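# Flatten a folded necktie on the table with two arms

## Task

Lay out the folded necktie on the table so it stays folded once, in half, and lies flat over its whole length including the fold. It must be roughly aligned and roughly straight, spread to its full width, with no extra folds and nothing hanging past the table edge. Dropping it into place is allowed. Finish by releasing it and moving both grippers away; a result that holds only because the robot is keeping it there does not count.

## Robot and tools

Robot: two arms, left_arm and right_arm, each ending in a parallel two-finger gripper. The names are just labels and do not refer to image sides. A gripper's fingers point along its own +z axis and close along its own y axis. The reported end_effector_position is the point between the finger pads, roughly 1 cm short of the fingertips.

World frame (used in results): origin at table-top height, centred between the arms, about 5-10 cm behind the near table edge. +x goes out over the table, +z goes up, and left_arm sits on the +y side. Each result has a state line `left_arm: ...` | `right_arm: ...` with position in metres and orientation as quat wxyz. Reported hand positions can be off, especially at long reach.

Row format (shared by all motion tools): one flat list of 14 numbers, each in [-1, 1]. The first 7 are left_arm: dx, dy, dz, rx, ry, rz, opening. The last 7 are right_arm in the same order. Always supply all 14, even when only one arm should move. dx..rz are an offset, not a pose. They are expressed in that gripper's own axes and measured from the gripper pose shown in the most recent result. If no result in this scene has shown it yet, or for the second and later calls within one reply, they are measured from where the gripper is when the action begins. Scale: 1.0 = 0.6 m of translation or 180 degrees of rotation. rx, ry, rz together form one rotation vector. Opening is absolute: +1 fully open (0.093 m), -1 closed. All-zero offsets are not a pause: they pull the arm back to the reference pose. To keep an arm still, send the offset back to its desired pose in the first call and zeros afterwards, with the opening it should keep.

execute_actions(actions, pictures): actions is a list holding one item or nothing. An empty list just reports the state, with pictures. An action {"rows": [[14 numbers], ...], "steps": n} runs 3 to 15 control steps of 1/30 s (default 15). Each row covers one step, and the final row repeats to fill the count. Every row is an offset from the same reference pose, not from the row before it. A wait {"steps": n} (up to 300) sends nothing and returns once n steps have elapsed since the previous result, including time spent composing the reply. pictures: true adds camera images. A refused call sends nothing.

move(target, speed): target is one 14-number row as above. Each gripper follows a straight path to its target; both paths end together and last 0.5 to 10 s, stopping short if longer. speed is in m/s, 0.002 to 0.5, default 0.25, and turning is capped at twice that in rad/s. The opening is applied at the start. Paths ignore obstacles and the other arm. Grippers lag, drift and can overshoot speed, mostly with a nearly straight arm. The result adds a "move:" line naming the ending (done, off_target, moving, held, fault) plus any limits, and gives each gripper's distance from its target. If only one arm is named, the other finished normally. held means a check blocked that arm's last step. limits=paced means the commanded pose was clipped. limits=held means some steps were blocked, after which the arm may jump faster than speed. Move results carry pictures but no per-step list.

wait(seconds): 0 to 10 s of letting the scene run with nothing new sent.

zoom_image(camera, region): enlarges part of a camera's latest image. region is [x0, y0, x1, y1] in pixels, origin at the top-left, at most 504x504. Cameras: cam_head_left, cam_head_right, cam_high, cam_low, cam_left_wrist, cam_right_wrist, all 504x504. Calibration (K, distortion, T_world_to_cam) was given per camera and may be off by a few degrees and millimetres.

finished_scene(scene): ends the current scene irreversibly (pass its number) and grades it. Call it only once the tie is flat and both grippers have let go and withdrawn.

Control details: each step, the commanded pose is clipped to within 70 mm and 16 degrees of the measured pose. Damped IK then favours position over orientation. Far targets may need several actions; after an action, an arm continues only to its last clipped pose, so check the result and send the remainder. Joint friction can leave a gripper up to about 31 mm short, and tiny commands may do nothing. The simulation keeps running while a reply is written. The last 3 steps of each action are held back and run during that time, so an action needs at least 3 steps. A "Hand target" line appears only when nothing is held back. HELD marks steps whose command was partly or fully withheld. A "pose unreachable" line names an arm whose command the clearance check altered.

Grip reading: grip_measured runs from +1 open to -1 closed. The pads meet near -0.94, and each mm of object width adds about 0.0208, with a fixed per-gripper bias of up to 0.02. Once the pads touch, the fingers stop but the motor keeps going, so the reading barely reveals contact. Sending a value further below the contact reading squeezes harder, up to roughly 50-62 N per pad, and less on thin parts such as cloth. To keep a grip, keep sending the same closing value. The joint-position list ends with the opening in metres.

Cautions: avoid fast or deep contact with the table or tie, since speed and target depth raise force. Never let the arms collide or press on each other. The bar and plate behind the bases rise up to about 3 cm above the table and give no warning. Do not drop, slam or shove things, and keep the tie from sliding off the table. Holding loads heats motors: MOTOR HOT appears at 75 °C, a 10 s stop at 90 °C, and at 100 °C the arm goes limp and falls. FAULT lines report stops. Joint ranges (rad): waist -2.618..3.054, shoulder 0..3.142, elbow 0..3.142, wrist pitch -1.571..1.571, wrist yaw -1.571..1.571, wrist roll -2.094..2.094. Joint torque readings are noisy and offset, so treat them as rough. Quicker, smoother, lower-effort work is preferred.

Each tool is called after "Emit:" as a command line: name --argument value for each argument, lists and objects as JSON in quotes; but a table of rows of numbers goes row by row, as --pt "numbers of a row", without its own name.

## Session

I'll start by looking at the current state of the scene.

Emit:
execute_actions --actions '[]'

Scene clock: 0.00 s of 7800.00 s.
left_arm: end_effector_position=(+0.3701, +0.3130, +0.3990) grip_measured=+0.987 end_effector_quat_wxyz=(+0.716, -0.038, +0.698, +0.001) | right_arm: end_effector_position=(+0.3792, -0.3434, +0.3796) grip_measured=+0.981 end_effector_quat_wxyz=(+0.701, +0.019, +0.713, -0.012)
Joint positions: left_arm=[-0.011  1.044  1.038  0.007 -0.016 -0.011  0.093] | right_arm=[-0.01   1.035  1.049 -0.004  0.012 -0.012  0.092]
Joint velocities: left_arm=[ 0.017  0.002  0.007  0.037 -0.022  0.066 -0.001] | right_arm=[ 0.002  0.012 -0.002  0.022  0.081  0.022 -0.   ]
Joint torques (N m, as the arm reports them, + toward a larger angle): no reading
Motor temperatures (°C, as the motors report them): left_arm=[26 25 24 25 25 24] | right_arm=[25 27 25 27 24 26]
Hand target (left_arm): +0.370, +0.313, +0.399; +0.716, -0.038, +0.698, +0.001
Hand target (right_arm): +0.379, -0.343, +0.380; +0.701, +0.019, +0.713, -0.012

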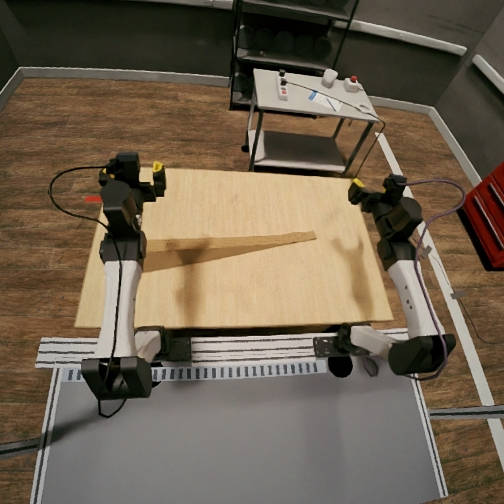

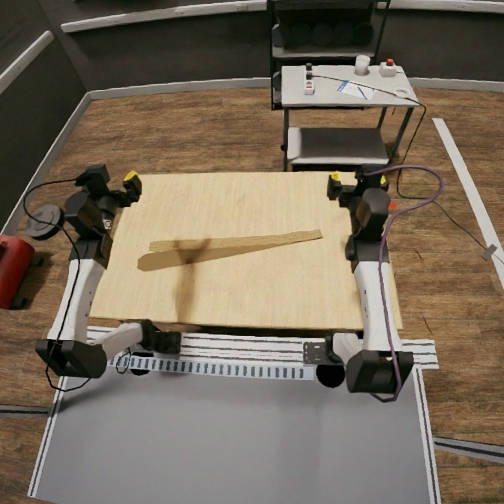

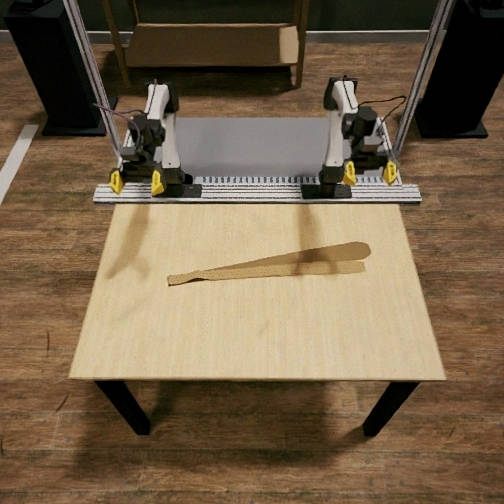

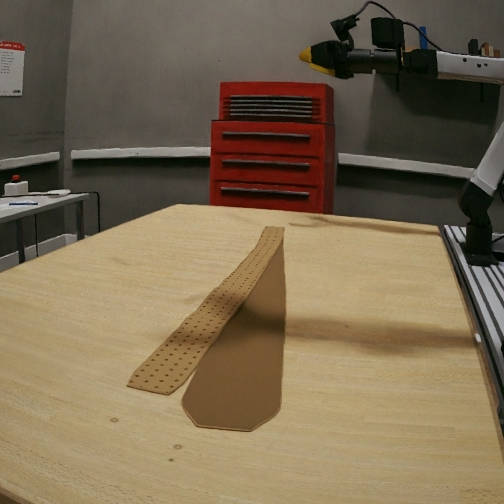

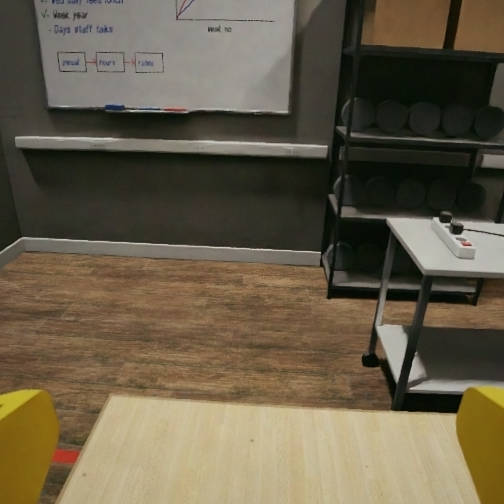

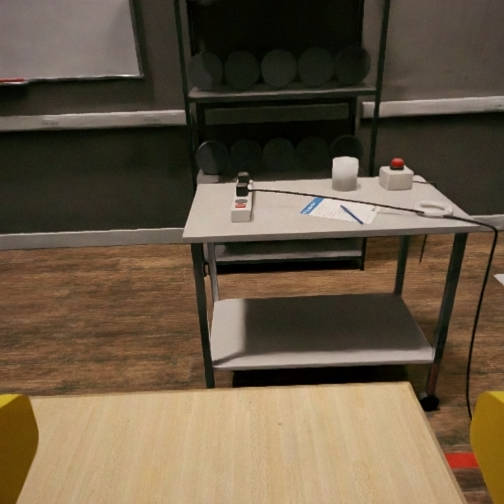

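Emit:
zoom_image --camera "cam_high" --region '[150, 220, 390, 310]'

Emit:
zoom_image --camera "cam_low" --region '[100, 200, 340, 440]'

Emit:
zoom_image --camera "cam_head_right" --region '[120, 210, 340, 290]'

Region (150, 220, 390, 310) of cam_high's 504x504 image, scaled by 2.100, with more detail than that image has; it fills the top 189 rows of this view, and the rest is white.

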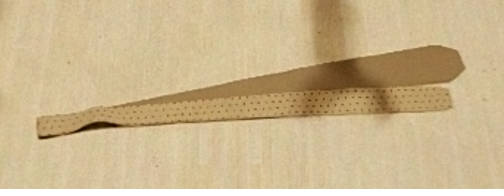

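Region (100, 200, 340, 440) of cam_low's 504x504 image, scaled by 2.100, with more detail than that image has.

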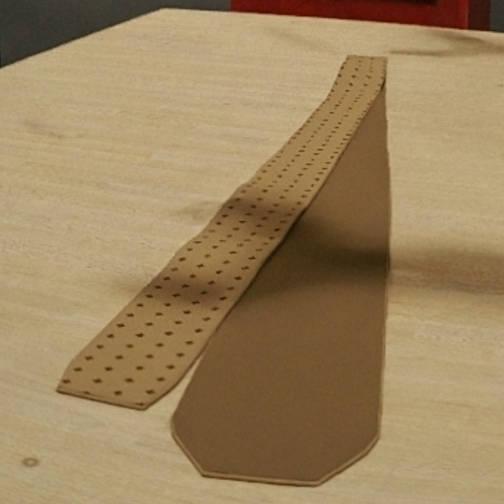

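Region (120, 210, 340, 290) of cam_head_right's 504x504 image, scaled by 2.291, with more detail than that image has; it fills the top 183 rows of this view, and the rest is white.

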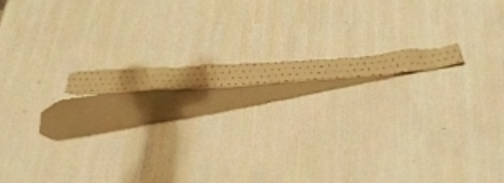

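Emit:
zoom_image --camera "cam_high" --region '[155, 250, 245, 300]'

Emit:
zoom_image --camera "cam_high" --region '[300, 230, 390, 290]'

Emit:
zoom_image --camera "cam_head_right" --region '[260, 215, 340, 260]'

Emit:
zoom_image --camera "cam_head_right" --region '[125, 225, 205, 280]'

Region (155, 250, 245, 300) of cam_high's 504x504 image, scaled by 5.600, with more detail than that image has.

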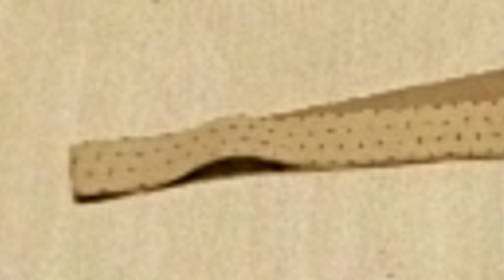

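Region (300, 230, 390, 290) of cam_high's 504x504 image, scaled by 5.600, with more detail than that image has.

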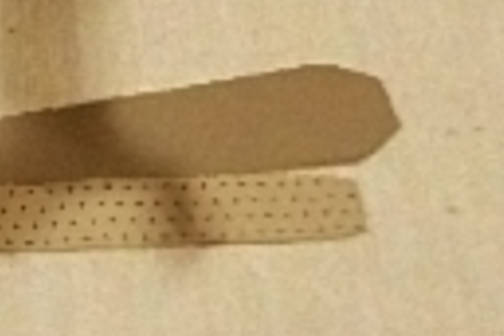

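Region (260, 215, 340, 260) of cam_head_right's 504x504 image, scaled by 6.300, with more detail than that image has; it fills the top 284 rows of this view, and the rest is white.

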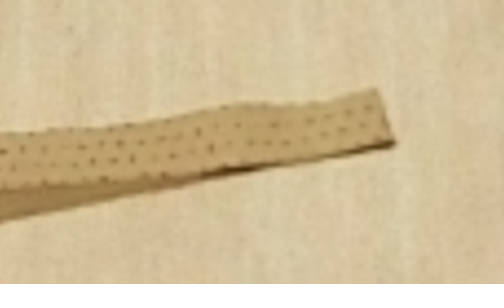

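Region (125, 225, 205, 280) of cam_head_right's 504x504 image, scaled by 6.300, with more detail than that image has; it fills the top 346 rows of this view, and the rest is white.

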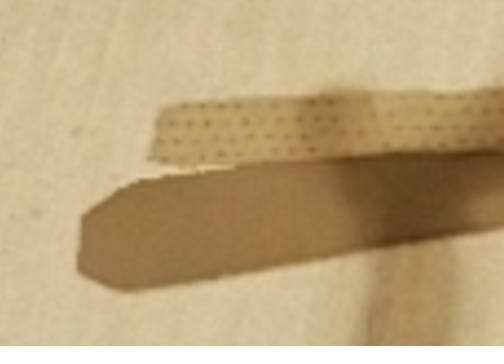

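Emit:
zoom_image --camera "cam_high" --region '[310, 70, 430, 210]'

Emit:
zoom_image --camera "cam_low" --region '[280, 0, 440, 100]'

Emit:
zoom_image --camera "cam_low" --region '[230, 215, 310, 275]'

Region (310, 70, 430, 210) of cam_high's 504x504 image, scaled by 3.600, with more detail than that image has; it fills the left 432 columns of this view, and the rest is white.

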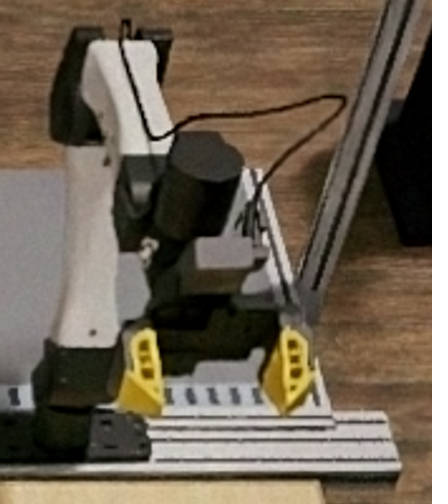

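Region (280, 0, 440, 100) of cam_low's 504x504 image, scaled by 3.150, with more detail than that image has; it fills the top 315 rows of this view, and the rest is white.

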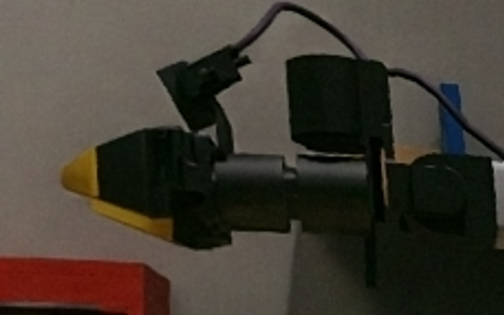

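Region (230, 215, 310, 275) of cam_low's 504x504 image, scaled by 6.300, with more detail than that image has; it fills the top 378 rows of this view, and the rest is white.

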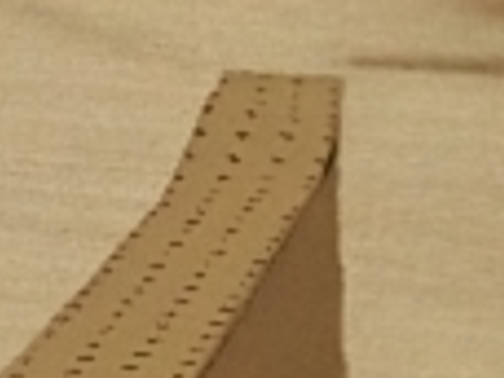

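Emit:
move --target '[0.4603, 0.1185, 0.0115, -0.0214, 0.5072, 0.0054, 0.3, 0.433, 0.1385, 0.1032, -0.0602, 0.4919, -0.066, -1]' --speed 0.4

Scene clock: 5.73 s of 7800.00 s.
left_arm: end_effector_position=(+0.3800, +0.3700, +0.1173) grip_measured=+0.302 end_effector_quat_wxyz=(-0.002, -0.043, +0.999, +0.011) | right_arm: end_effector_position=(+0.4419, -0.2642, +0.1138) grip_measured=-1.000 end_effector_quat_wxyz=(+0.013, -0.107, +0.994, -0.005)
Joint positions: left_arm=[ 0.144  2.041  1.858 -1.406 -0.068  0.109  0.06 ] | right_arm=[ 0.17   2.274  2.307 -1.555  0.037 -0.066  0.   ]
Joint velocities: left_arm=[-0.007  0.007  0.017 -0.081 -0.051 -0.037  0.   ] | right_arm=[ 0.032  0.007 -0.017 -0.037 -0.022 -0.066  0.   ]
Joint torques (N m, as the arm reports them, + toward a larger angle): left_arm=[  0.63 -11.08   9.04   0.13  -0.07   0.04] | right_arm=[  1.21 -14.69   7.52   0.26  -0.2   -0.11]
Motor temperatures (°C, as the motors report them): left_arm=[26 25 25 26 25 24] | right_arm=[25 27 26 29 24 26]
Hand target (left_arm): +0.381, +0.373, +0.121; -0.001, -0.041, +0.999, +0.013
Hand target (right_arm): +0.439, -0.257, +0.121; +0.015, -0.117, +0.993, +0.001
Off the commanded pose (left_arm): 0.002 m, 1 deg.
Off the commanded pose (right_arm): 0.007 m, 2 deg.
joint sent to its limit (right arm) — the command would take joint 4 (wrist pitch) past its lower limit, so that joint was sent only as far as its limit.
Kept back: nothing.
move: done
camera_calibration (this result's frames):
cam_left_wrist: T_world_to_cam=[[0.0688717, -0.997493, -0.0162323, 0.345356], [-0.909716, -0.069473, 0.409378, 0.364841], [-0.409479, -0.0134277, -0.912221, 0.346049], [0, 0, 0, 1]] pos_world=[0.449816, 0.374483, 0.171921]
cam_right_wrist: T_world_to_cam=[[0.191519, -0.981441, 0.00969941, -0.344829], [-0.903304, -0.172389, 0.39284, 0.348815], [-0.383877, -0.083998, -0.919556, 0.33477], [0, 0, 0, 1]] pos_world=[0.509638, -0.250177, 0.174156]

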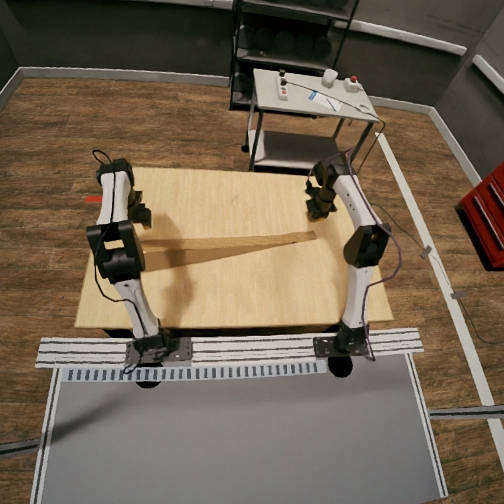

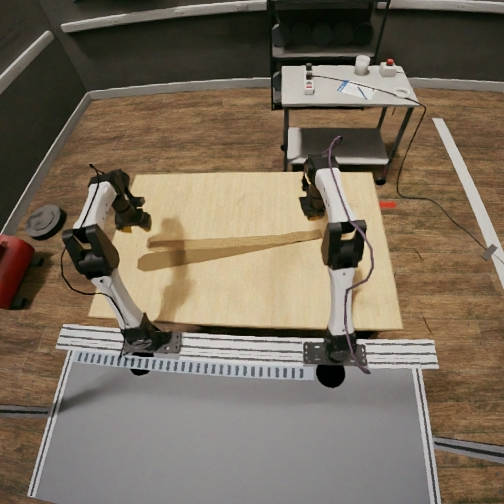

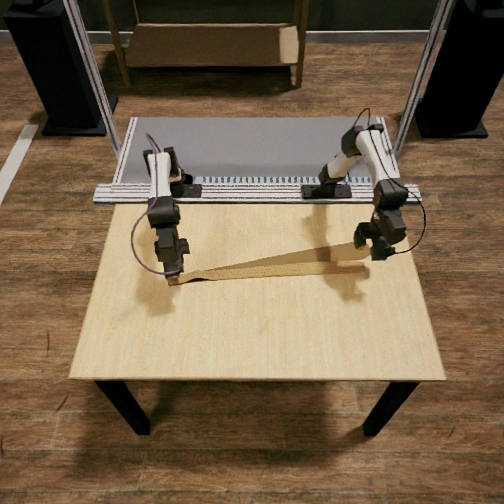

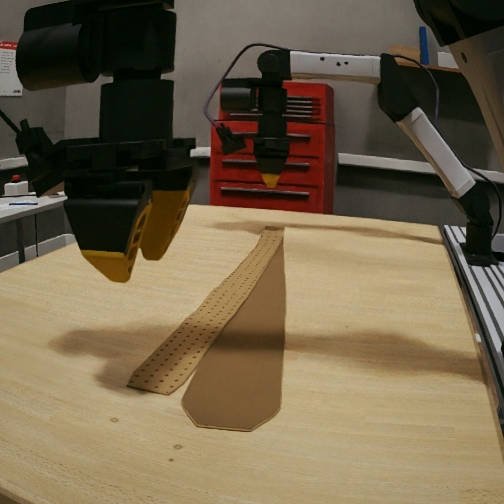

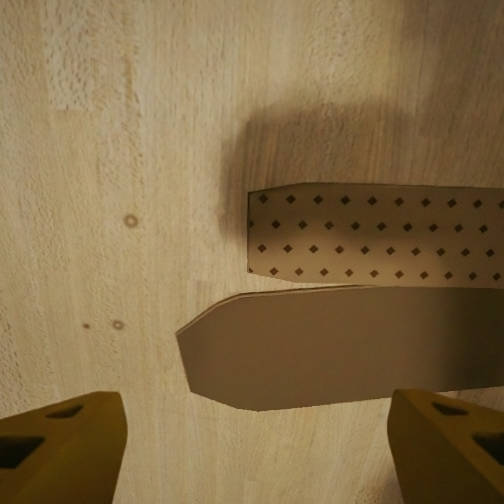

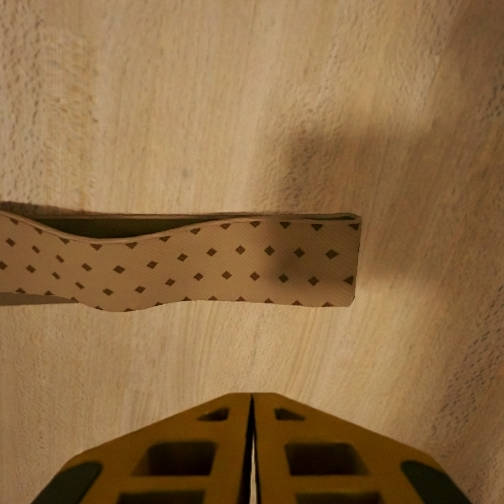

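Emit:
move --target '[-0.0035, -0.0248, 0.1283, 0.02, 0, 0, 0.3, 0.017, -0.0565, 0.115, 0, 0, 0.5, -0.63]' --speed 0.4

Scene clock: 10.50 s of 7800.00 s.
left_arm: end_effector_position=(+0.3811, +0.3580, +0.0471) grip_measured=+0.302 end_effector_quat_wxyz=(-0.001, -0.043, +0.999, -0.015) | right_arm: end_effector_position=(+0.4409, -0.2978, +0.0411) grip_measured=-0.633 end_effector_quat_wxyz=(+0.008, +0.622, +0.783, -0.002)
Joint positions: left_arm=[ 0.144  2.059  1.605 -1.141 -0.016  0.109  0.06 ] | right_arm=[ 0.091  2.233  1.951 -1.253  0.037  1.412  0.015]
Joint velocities: left_arm=[-0.017 -0.007  0.007  0.066 -0.081 -0.037 -0.001] | right_arm=[-0.002  0.027 -0.017  0.007  0.022 -0.095 -0.   ]
Joint torques (N m, as the arm reports them, + toward a larger angle): left_arm=[  0.23 -10.46   6.14   0.41   0.12  -0.06] | right_arm=[ -0.21 -15.81   4.92   0.42  -0.04  -0.02]
Motor temperatures (°C, as the motors report them): left_arm=[26 27 25 26 25 24] | right_arm=[25 30 27 28 24 26]
Hand target (left_arm): +0.382, +0.356, +0.040; -0.001, -0.043, +0.999, -0.020
Hand target (right_arm): +0.440, -0.299, +0.044; +0.012, +0.628, +0.779, +0.004
Off the commanded pose (left_arm): 0.007 m, 1 deg.
Off the commanded pose (right_arm): 0.005 m, 1 deg.
Kept back: nothing.
move: done
camera_calibration (this result's frames):
cam_left_wrist: T_world_to_cam=[[0.0687839, -0.996968, 0.036374, 0.329546], [-0.911396, -0.0479677, 0.408726, 0.386669], [-0.405743, -0.0612649, -0.911932, 0.298], [0, 0, 0, 1]] pos_world=[0.450652, 0.365351, 0.101727]
cam_right_wrist: T_world_to_cam=[[-0.978524, -0.205879, -0.0102768, 0.370721], [-0.192569, 0.895198, 0.401917, 0.374864], [-0.0735465, 0.395264, -0.915618, 0.270422], [0, 0, 0, 1]] pos_world=[0.454835, -0.366143, 0.100749]

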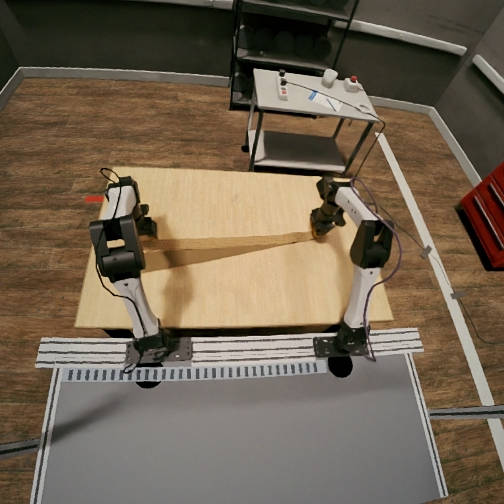

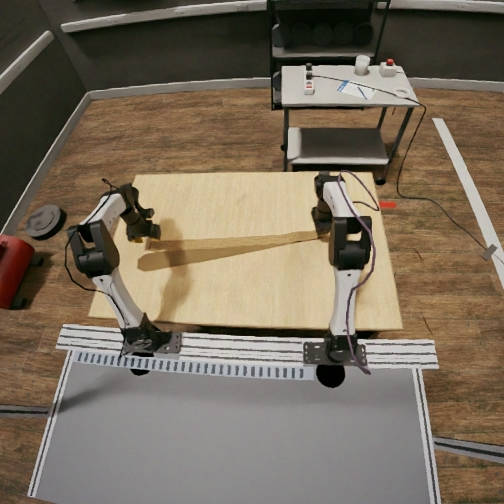

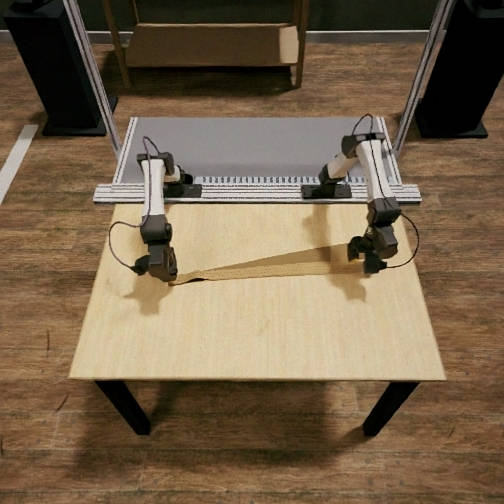

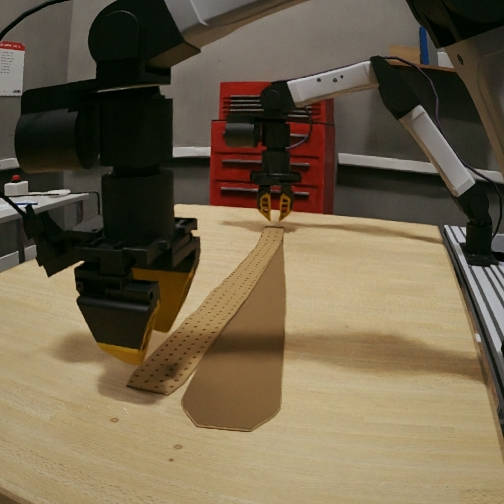

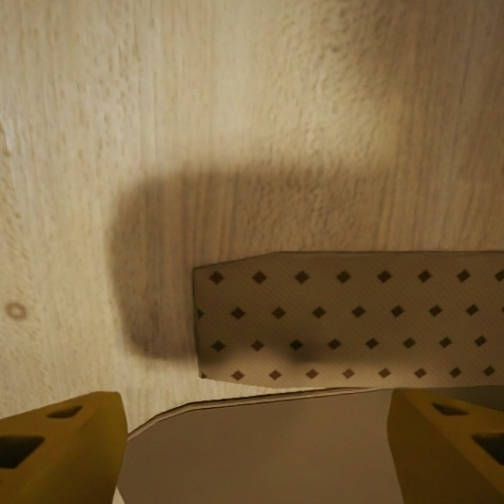

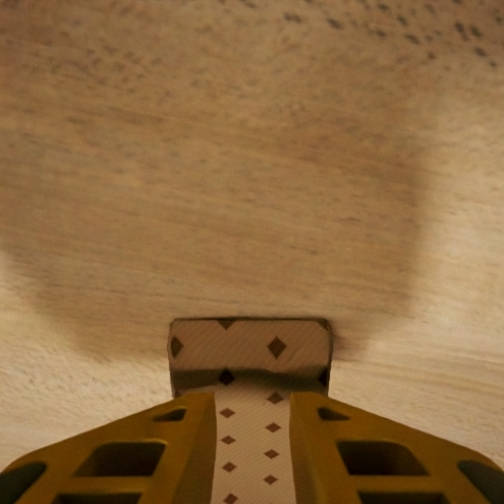

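Emit:
move --target '[-0.0033, 0, 0.0583, 0.003, 0, 0, 0.3, 0, 0, 0.045, 0, 0, 0, -0.63]' --speed 0.05

Scene clock: 12.17 s of 7800.00 s.
left_arm: end_effector_position=(+0.3820, +0.3569, +0.0191) grip_measured=+0.302 end_effector_quat_wxyz=(-0.002, -0.043, +0.999, -0.015) | right_arm: end_effector_position=(+0.4423, -0.2972, +0.0232) grip_measured=-0.633 end_effector_quat_wxyz=(+0.011, +0.623, +0.782, +0.002)
Joint positions: left_arm=[ 0.144  2.09   1.537 -1.043 -0.016  0.109  0.06 ] | right_arm=[ 0.091  2.238  1.887 -1.175  0.037  1.415  0.015]
Joint velocities: left_arm=[-0.012 -0.002 -0.007  0.007 -0.007 -0.051  0.   ] | right_arm=[ 0.002  0.002 -0.002 -0.007  0.081 -0.007  0.001]
Joint torques (N m, as the arm reports them, + toward a larger angle): left_arm=[  0.54 -10.66   6.02   0.42   0.1   -0.01] | right_arm=[ -0.06 -13.05   4.93   0.49  -0.01  -0.08]
Motor temperatures (°C, as the motors report them): left_arm=[26 27 26 26 25 24] | right_arm=[25 31 27 28 24 26]
Hand target (left_arm): +0.383, +0.357, +0.012; -0.001, -0.043, +0.999, -0.020
Hand target (right_arm): +0.441, -0.298, +0.014; +0.008, +0.622, +0.783, -0.001
Off the commanded pose (left_arm): 0.007 m, 1 deg.
Off the commanded pose (right_arm): 0.009 m, 1 deg.
Kept back: nothing.
move: done
camera_calibration (this result's frames):
cam_left_wrist: T_world_to_cam=[[0.0687697, -0.996962, 0.0365646, 0.329399], [-0.910786, -0.0477844, 0.410103, 0.398621], [-0.40711, -0.0615052, -0.911306, 0.273347], [0, 0, 0, 1]] pos_world=[0.451688, 0.364258, 0.0735822]
cam_right_wrist: T_world_to_cam=[[-0.978973, -0.20303, -0.0197608, 0.373324], [-0.193802, 0.895477, 0.400702, 0.382537], [-0.0636591, 0.396106, -0.915995, 0.24976], [0, 0, 0, 1]] pos_world=[0.45551, -0.365689, 0.0828728]

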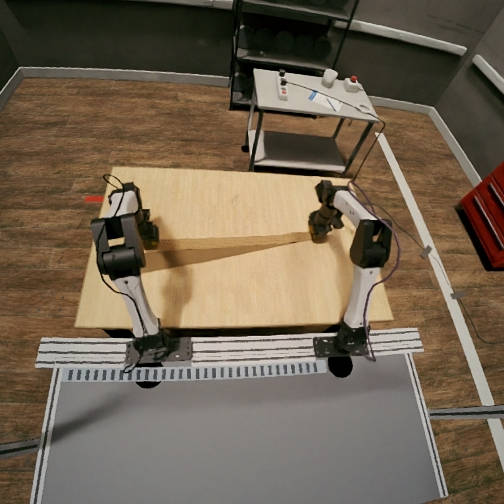

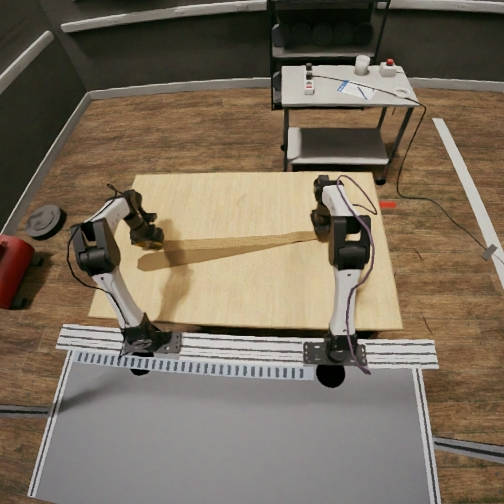

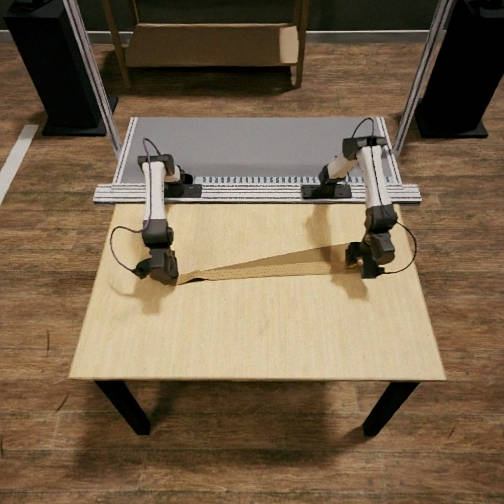

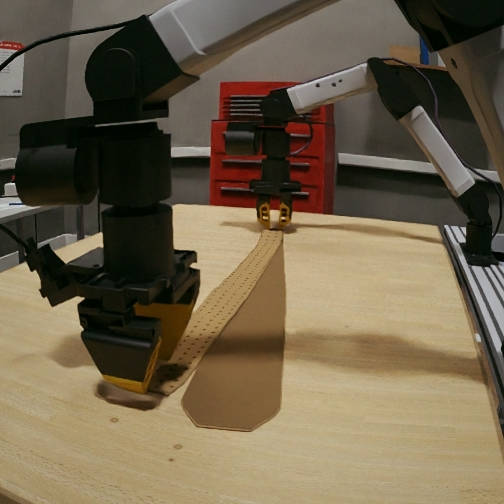

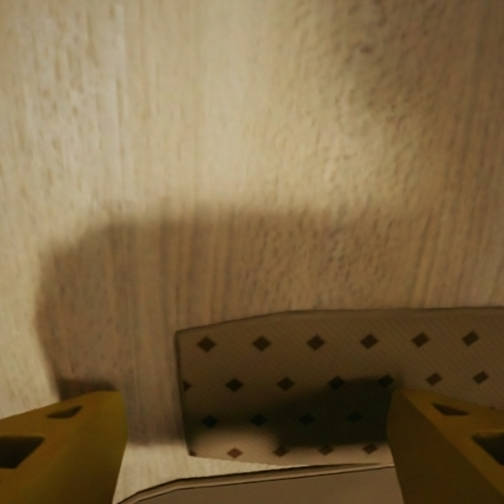

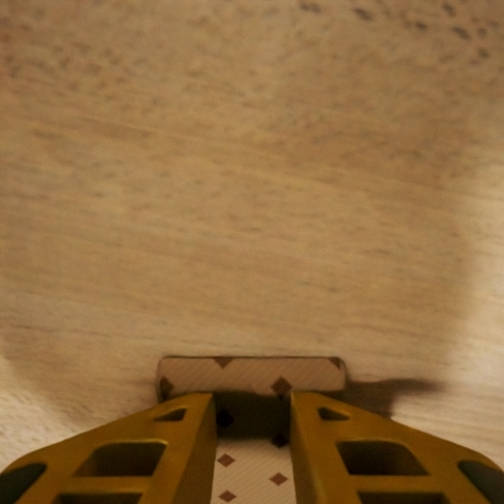

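Emit:
move --target '[0, 0, 0.025, 0.003, 0, 0, 0.3, 0, 0, 0.028, 0, 0, 0, -0.63]' --speed 0.03

Scene clock: 13.20 s of 7800.00 s.
left_arm: end_effector_position=(+0.3818, +0.3567, +0.0140) grip_measured=+0.302 end_effector_quat_wxyz=(+0.000, -0.043, +0.999, -0.015) | right_arm: end_effector_position=(+0.4431, -0.2971, +0.0217) grip_measured=-0.633 end_effector_quat_wxyz=(+0.013, +0.623, +0.782, +0.003)
Joint positions: left_arm=[ 0.144  2.09   1.516 -1.017 -0.016  0.109  0.06 ] | right_arm=[ 0.091  2.238  1.881 -1.165  0.037  1.415  0.015]
Joint velocities: left_arm=[-0.012  0.002  0.002  0.037 -0.051  0.051 -0.001] | right_arm=[ 0.007 -0.002 -0.007 -0.007  0.051  0.037 -0.   ]
Joint torques (N m, as the arm reports them, + toward a larger angle): left_arm=[ 0.6  -9.95  5.88  0.44  0.11  0.  ] | right_arm=[  0.   -12.88   3.39   0.73  -0.01  -0.06]
Motor temperatures (°C, as the motors report them): left_arm=[26 27 26 26 25 24] | right_arm=[25 32 27 28 24 26]
Hand target (left_arm): +0.382, +0.356, +0.004; -0.002, -0.043, +0.999, -0.020
Hand target (right_arm): +0.442, -0.297, +0.007; +0.011, +0.623, +0.782, +0.001
Off the commanded pose (left_arm): 0.010 m, 1 deg.
Off the commanded pose (right_arm): 0.015 m, 0 deg.
Kept back: nothing.
move: off_target (right_arm)
camera_calibration (this result's frames):
cam_left_wrist: T_world_to_cam=[[0.0688205, -0.996983, 0.0358978, 0.329316], [-0.912909, -0.0484243, 0.40528, 0.401551], [-0.402319, -0.060663, -0.913487, 0.266527], [0, 0, 0, 1]] pos_world=[0.451145, 0.363936, 0.068906]
cam_right_wrist: T_world_to_cam=[[-0.978902, -0.202924, -0.0239166, 0.374184], [-0.195387, 0.89538, 0.400148, 0.383897], [-0.0597853, 0.396379, -0.916138, 0.246766], [0, 0, 0, 1]] pos_world=[0.456051, -0.365615, 0.0814051]

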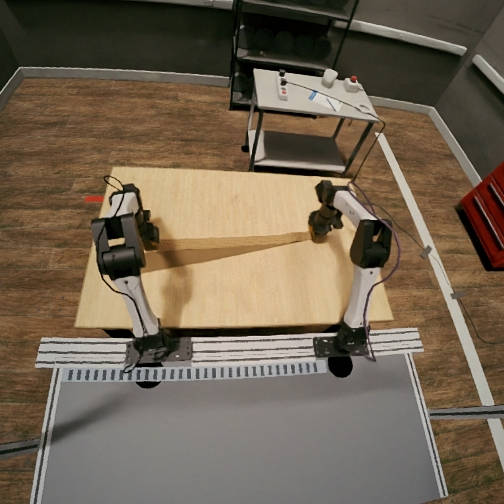

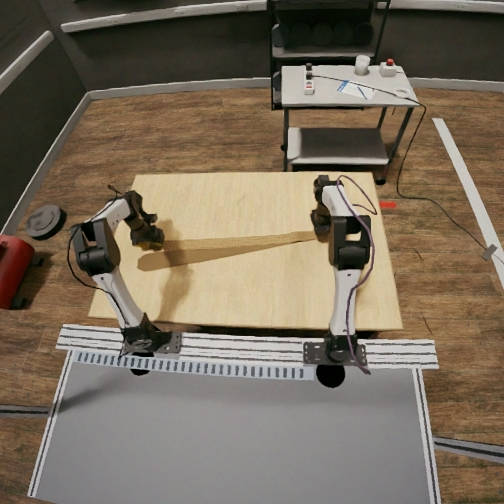

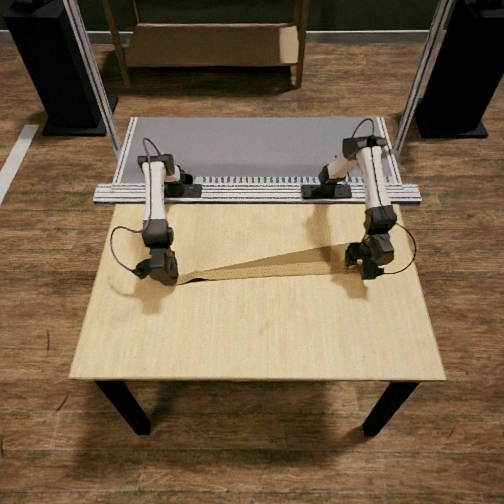

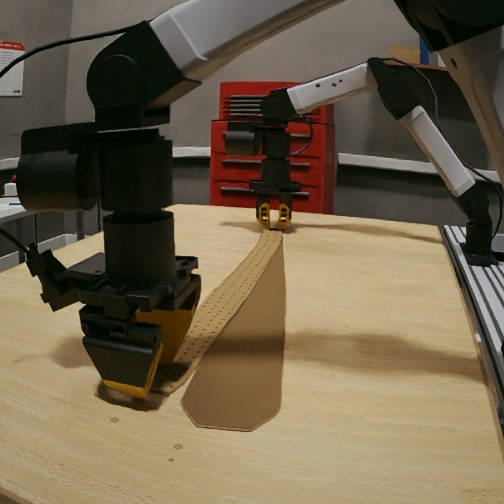

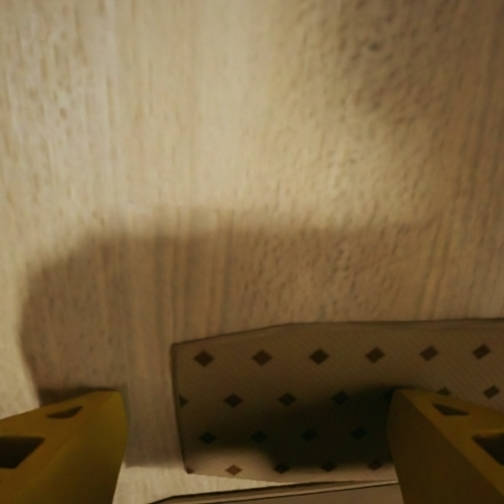

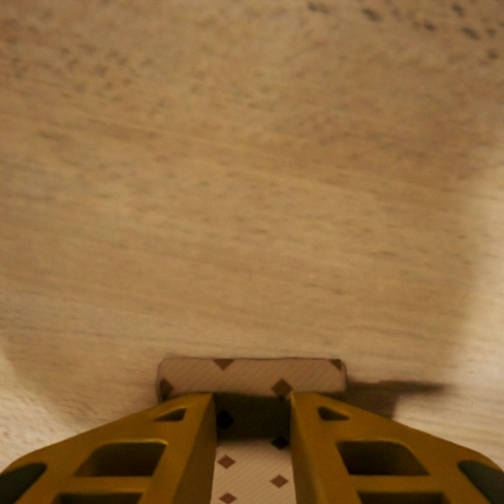

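Emit:
move --target '[0, 0, 0.027, 0.005, 0, 0, 0.3, 0, 0, 0.027, 0, 0, 0, -0.63]' --speed 0.03

Scene clock: 14.20 s of 7800.00 s.
left_arm: end_effector_position=(+0.3830, +0.3567, +0.0126) grip_measured=+0.302 end_effector_quat_wxyz=(+0.004, -0.043, +0.999, -0.015) | right_arm: end_effector_position=(+0.4432, -0.2971, +0.0215) grip_measured=-0.633 end_effector_quat_wxyz=(+0.014, +0.623, +0.782, +0.004)
Joint positions: left_arm=[ 0.144  2.09   1.51  -1.004 -0.015  0.109  0.06 ] | right_arm=[ 0.091  2.236  1.877 -1.16   0.037  1.415  0.015]
Joint velocities: left_arm=[ 0.002  0.002  0.012 -0.022 -0.081  0.007 -0.001] | right_arm=[ 0.002 -0.012 -0.012  0.066  0.007 -0.095  0.   ]
Joint torques (N m, as the arm reports them, + toward a larger angle): left_arm=[ 0.77 -9.7   4.49  0.63  0.16  0.03] | right_arm=[ -0.03 -12.72   3.37   0.76  -0.01  -0.06]
Motor temperatures (°C, as the motors report them): left_arm=[26 28 26 26 25 24] | right_arm=[25 32 27 28 24 26]
Hand target (left_arm): +0.381, +0.356, -0.002; +0.000, -0.043, +0.999, -0.023
Hand target (right_arm): +0.443, -0.297, +0.006; +0.012, +0.623, +0.782, +0.003
Off the commanded pose (left_arm): 0.015 m, 1 deg.
Off the commanded pose (right_arm): 0.016 m, 0 deg.
Kept back: nothing.
move: off_target (left_arm, right_arm)
camera_calibration (this result's frames):
cam_left_wrist: T_world_to_cam=[[0.0685027, -0.997009, 0.0357948, 0.329455], [-0.915683, -0.0485916, 0.398954, 0.404435], [-0.396021, -0.0601061, -0.916272, 0.263103], [0, 0, 0, 1]] pos_world=[0.45196, 0.363936, 0.0679306]
cam_right_wrist: T_world_to_cam=[[-0.978856, -0.202866, -0.0261832, 0.374324], [-0.19625, 0.895327, 0.399843, 0.384337], [-0.0576721, 0.396528, -0.916209, 0.245747], [0, 0, 0, 1]] pos_world=[0.456008, -0.365615, 0.0812823]

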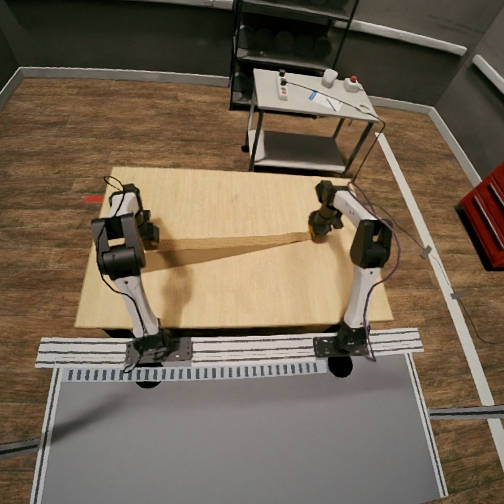

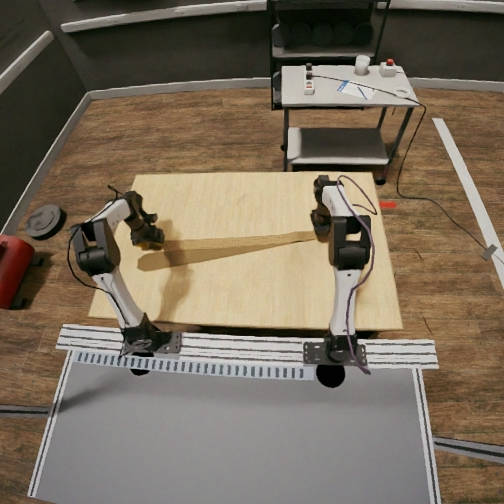

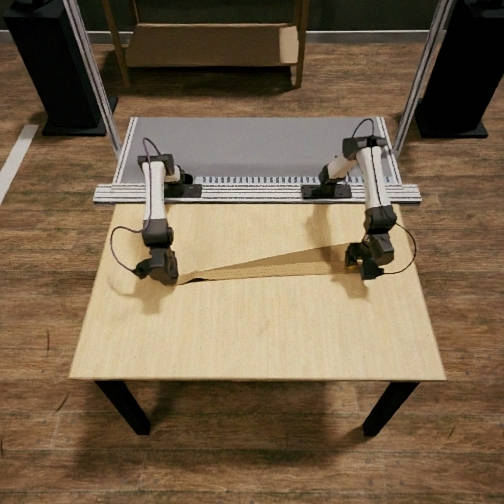

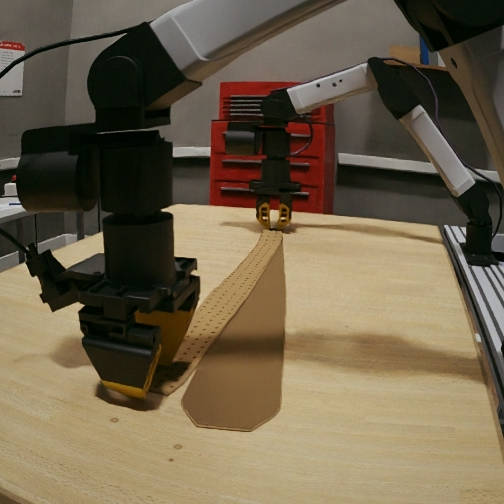

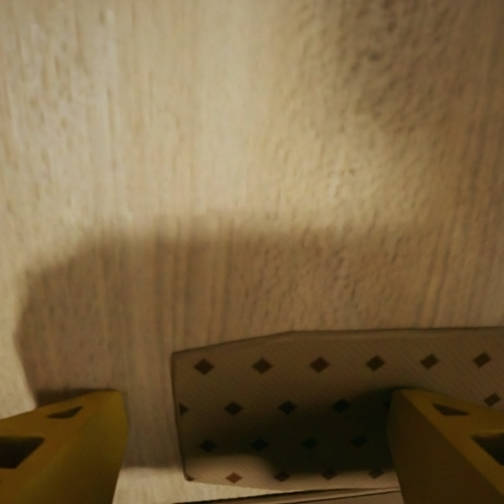

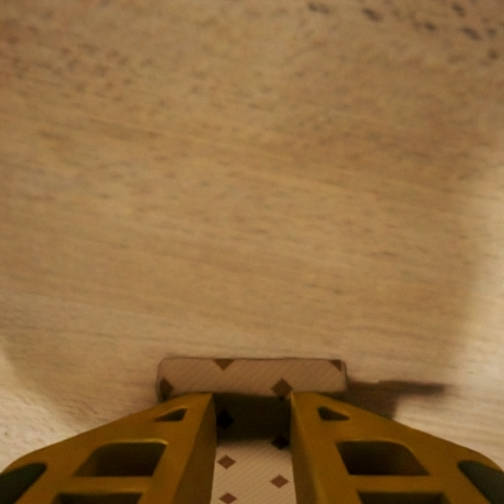

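Emit:
execute_actions --actions '[{"rows": [[0,0,0.024,0.005,0,0,0.24,0,0,0.027,0,0,0,-0.63],[0,0,0.024,0.005,0,0,0.17,0,0,0.027,0,0,0,-0.63],[0,0,0.024,0.005,0,0,0.10,0,0,0.027,0,0,0,-0.63],[0,0,0.024,0.005,0,0,0.03,0,0,0.027,0,0,0,-0.63],[0,0,0.024,0.005,0,0,-0.04,0,0,0.027,0,0,0,-0.63],[0,0,0.024,0.005,0,0,-0.11,0,0,0.027,0,0,0,-0.63],[0,0,0.024,0.005,0,0,-0.18,0,0,0.027,0,0,0,-0.63],[0,0,0.024,0.005,0,0,-0.25,0,0,0.027,0,0,0,-0.63],[0,0,0.024,0.005,0,0,-0.32,0,0,0.027,0,0,0,-0.63],[0,0,0.024,0.005,0,0,-0.40,0,0,0.027,0,0,0,-0.63]], "steps": 15}]'

Emit:
wait --seconds 0.3

Scene clock: 14.80 s of 7800.00 s.
left_arm: end_effector_position=(+0.3847, +0.3562, +0.0121) grip_measured=-0.396 end_effector_quat_wxyz=(+0.009, -0.046, +0.999, -0.024) | right_arm: end_effector_position=(+0.4432, -0.2971, +0.0215) grip_measured=-0.633 end_effector_quat_wxyz=(+0.014, +0.623, +0.782, +0.004)
Joint positions: left_arm=[ 0.151  2.09   1.508 -0.994  0.005  0.109  0.026] | right_arm=[ 0.091  2.236  1.877 -1.16   0.037  1.415  0.015]
Joint velocities: left_arm=[-0.002 -0.007  0.007  0.007 -0.007  0.051 -0.005] | right_arm=[ 0.002 -0.007 -0.007 -0.051 -0.007 -0.007 -0.   ]
Joint torques (N m, as the arm reports them, + toward a larger angle): left_arm=[ 0.25 -9.81  4.59  0.62 -0.1   0.03] | right_arm=[  0.   -12.83   3.15   0.79  -0.01  -0.06]
Motor temperatures (°C, as the motors report them): left_arm=[26 28 26 26 25 24] | right_arm=[25 32 27 28 24 26]
Steps of this call (steps 1 to 6: nothing new was sent; steps 7 to 18: the first 12 steps of this action). Readings (end_effector_position):
7: left_arm (+0.3830, +0.3571, +0.0123) | right_arm (+0.4432, -0.2971, +0.0215)
8: left_arm (+0.3828, +0.3583, +0.0120) | right_arm (+0.4432, -0.2971, +0.0215)
10: left_arm (+0.3830, +0.3601, +0.0119) | right_arm (+0.4432, -0.2971, +0.0215)
14: left_arm (+0.3841, +0.3587, +0.0119) | right_arm (+0.4432, -0.2971, +0.0215)
18: the state above

Scene clock: 15.20 s of 7800.00 s.
left_arm: end_effector_position=(+0.3847, +0.3562, +0.0121) grip_measured=-0.398 end_effector_quat_wxyz=(+0.009, -0.046, +0.999, -0.024) | right_arm: end_effector_position=(+0.4432, -0.2971, +0.0215) grip_measured=-0.633 end_effector_quat_wxyz=(+0.014, +0.623, +0.782, +0.004)
Joint positions: left_arm=[ 0.151  2.09   1.508 -0.994  0.005  0.109  0.026] | right_arm=[ 0.091  2.236  1.877 -1.16   0.037  1.415  0.015]
Joint velocities: left_arm=[-0.012 -0.012  0.012  0.007  0.022 -0.051 -0.   ] | right_arm=[-0.012  0.002  0.012 -0.022  0.066 -0.007  0.   ]
Joint torques (N m, as the arm reports them, + toward a larger angle): left_arm=[ 0.27 -9.84  4.59  0.62 -0.03  0.03] | right_arm=[ -0.02 -12.83   3.14   0.79  -0.01  -0.05]
Motor temperatures (°C, as the motors report them): left_arm=[26 28 26 26 25 24] | right_arm=[25 32 27 28 24 26]
Hand target (left_arm): +0.383, +0.356, -0.001; +0.004, -0.042, +0.999, -0.022
Hand target (right_arm): +0.443, -0.297, +0.006; +0.013, +0.623, +0.782, +0.003
Off the commanded pose (left_arm): 0.014 m, 1 deg.
Off the commanded pose (right_arm): 0.016 m, 0 deg.
Kept back: nothing.
Steps of this call (steps 1 to 3: the last 3 steps of your previous action; steps 4 to 12: nothing new was sent). Readings (end_effector_position):
1: left_arm (+0.3847, +0.3562, +0.0121) | right_arm (+0.4432, -0.2971, +0.0215)
2: left_arm (+0.3847, +0.3562, +0.0121) | right_arm (+0.4432, -0.2971, +0.0215)
4: left_arm (+0.3847, +0.3562, +0.0121) | right_arm (+0.4432, -0.2971, +0.0215)
8: left_arm (+0.3847, +0.3562, +0.0121) | right_arm (+0.4432, -0.2971, +0.0215)
12: the state above
camera_calibration (this result's frames):
cam_left_wrist: T_world_to_cam=[[0.075029, -0.995638, 0.0554523, 0.325607], [-0.919631, -0.0475862, 0.38989, 0.407444], [-0.385551, -0.0802487, -0.91919, 0.266457], [0, 0, 0, 1]] pos_world=[0.453, 0.364958, 0.0680104]
cam_right_wrist: T_world_to_cam=[[-0.978856, -0.202866, -0.0261832, 0.374324], [-0.19625, 0.895327, 0.399843, 0.384337], [-0.0576721, 0.396528, -0.916209, 0.245747], [0, 0, 0, 1]] pos_world=[0.456008, -0.365615, 0.0812823]

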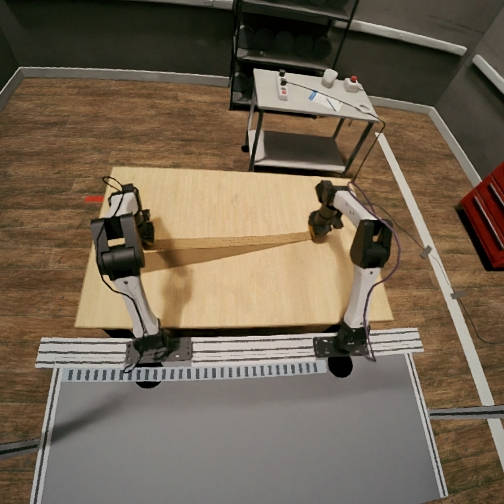

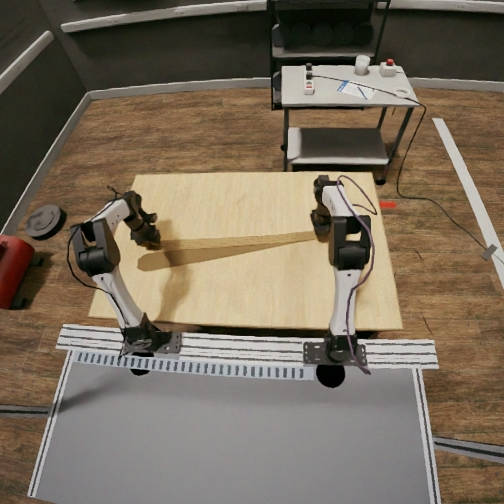

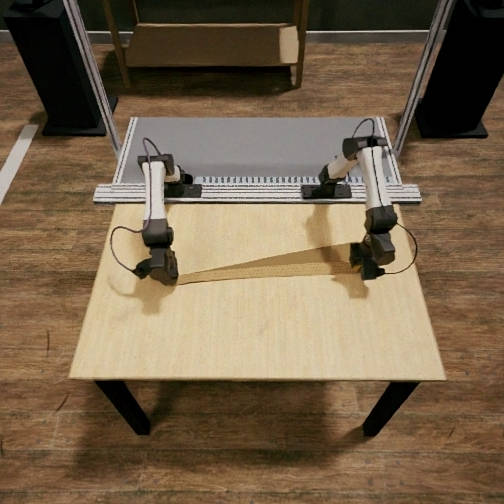

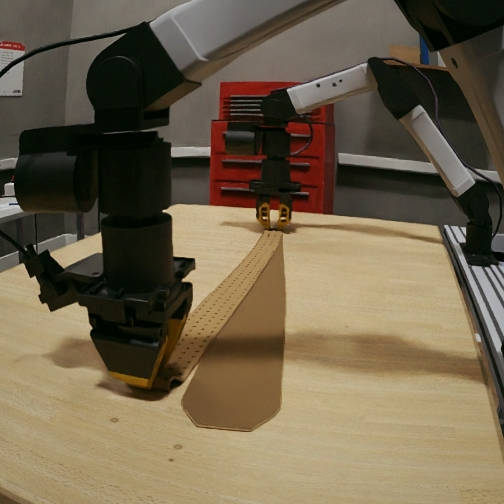

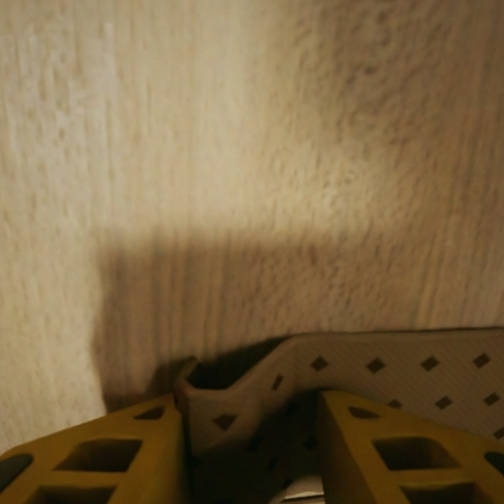

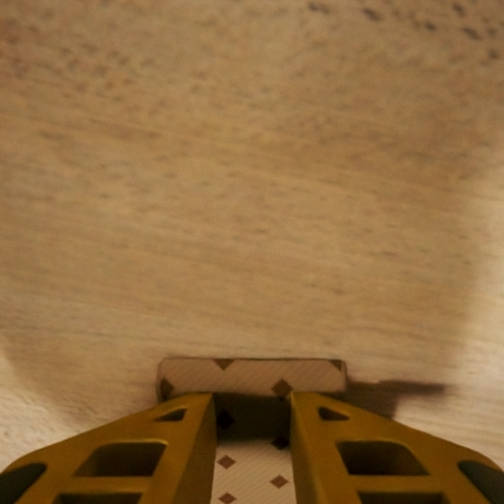

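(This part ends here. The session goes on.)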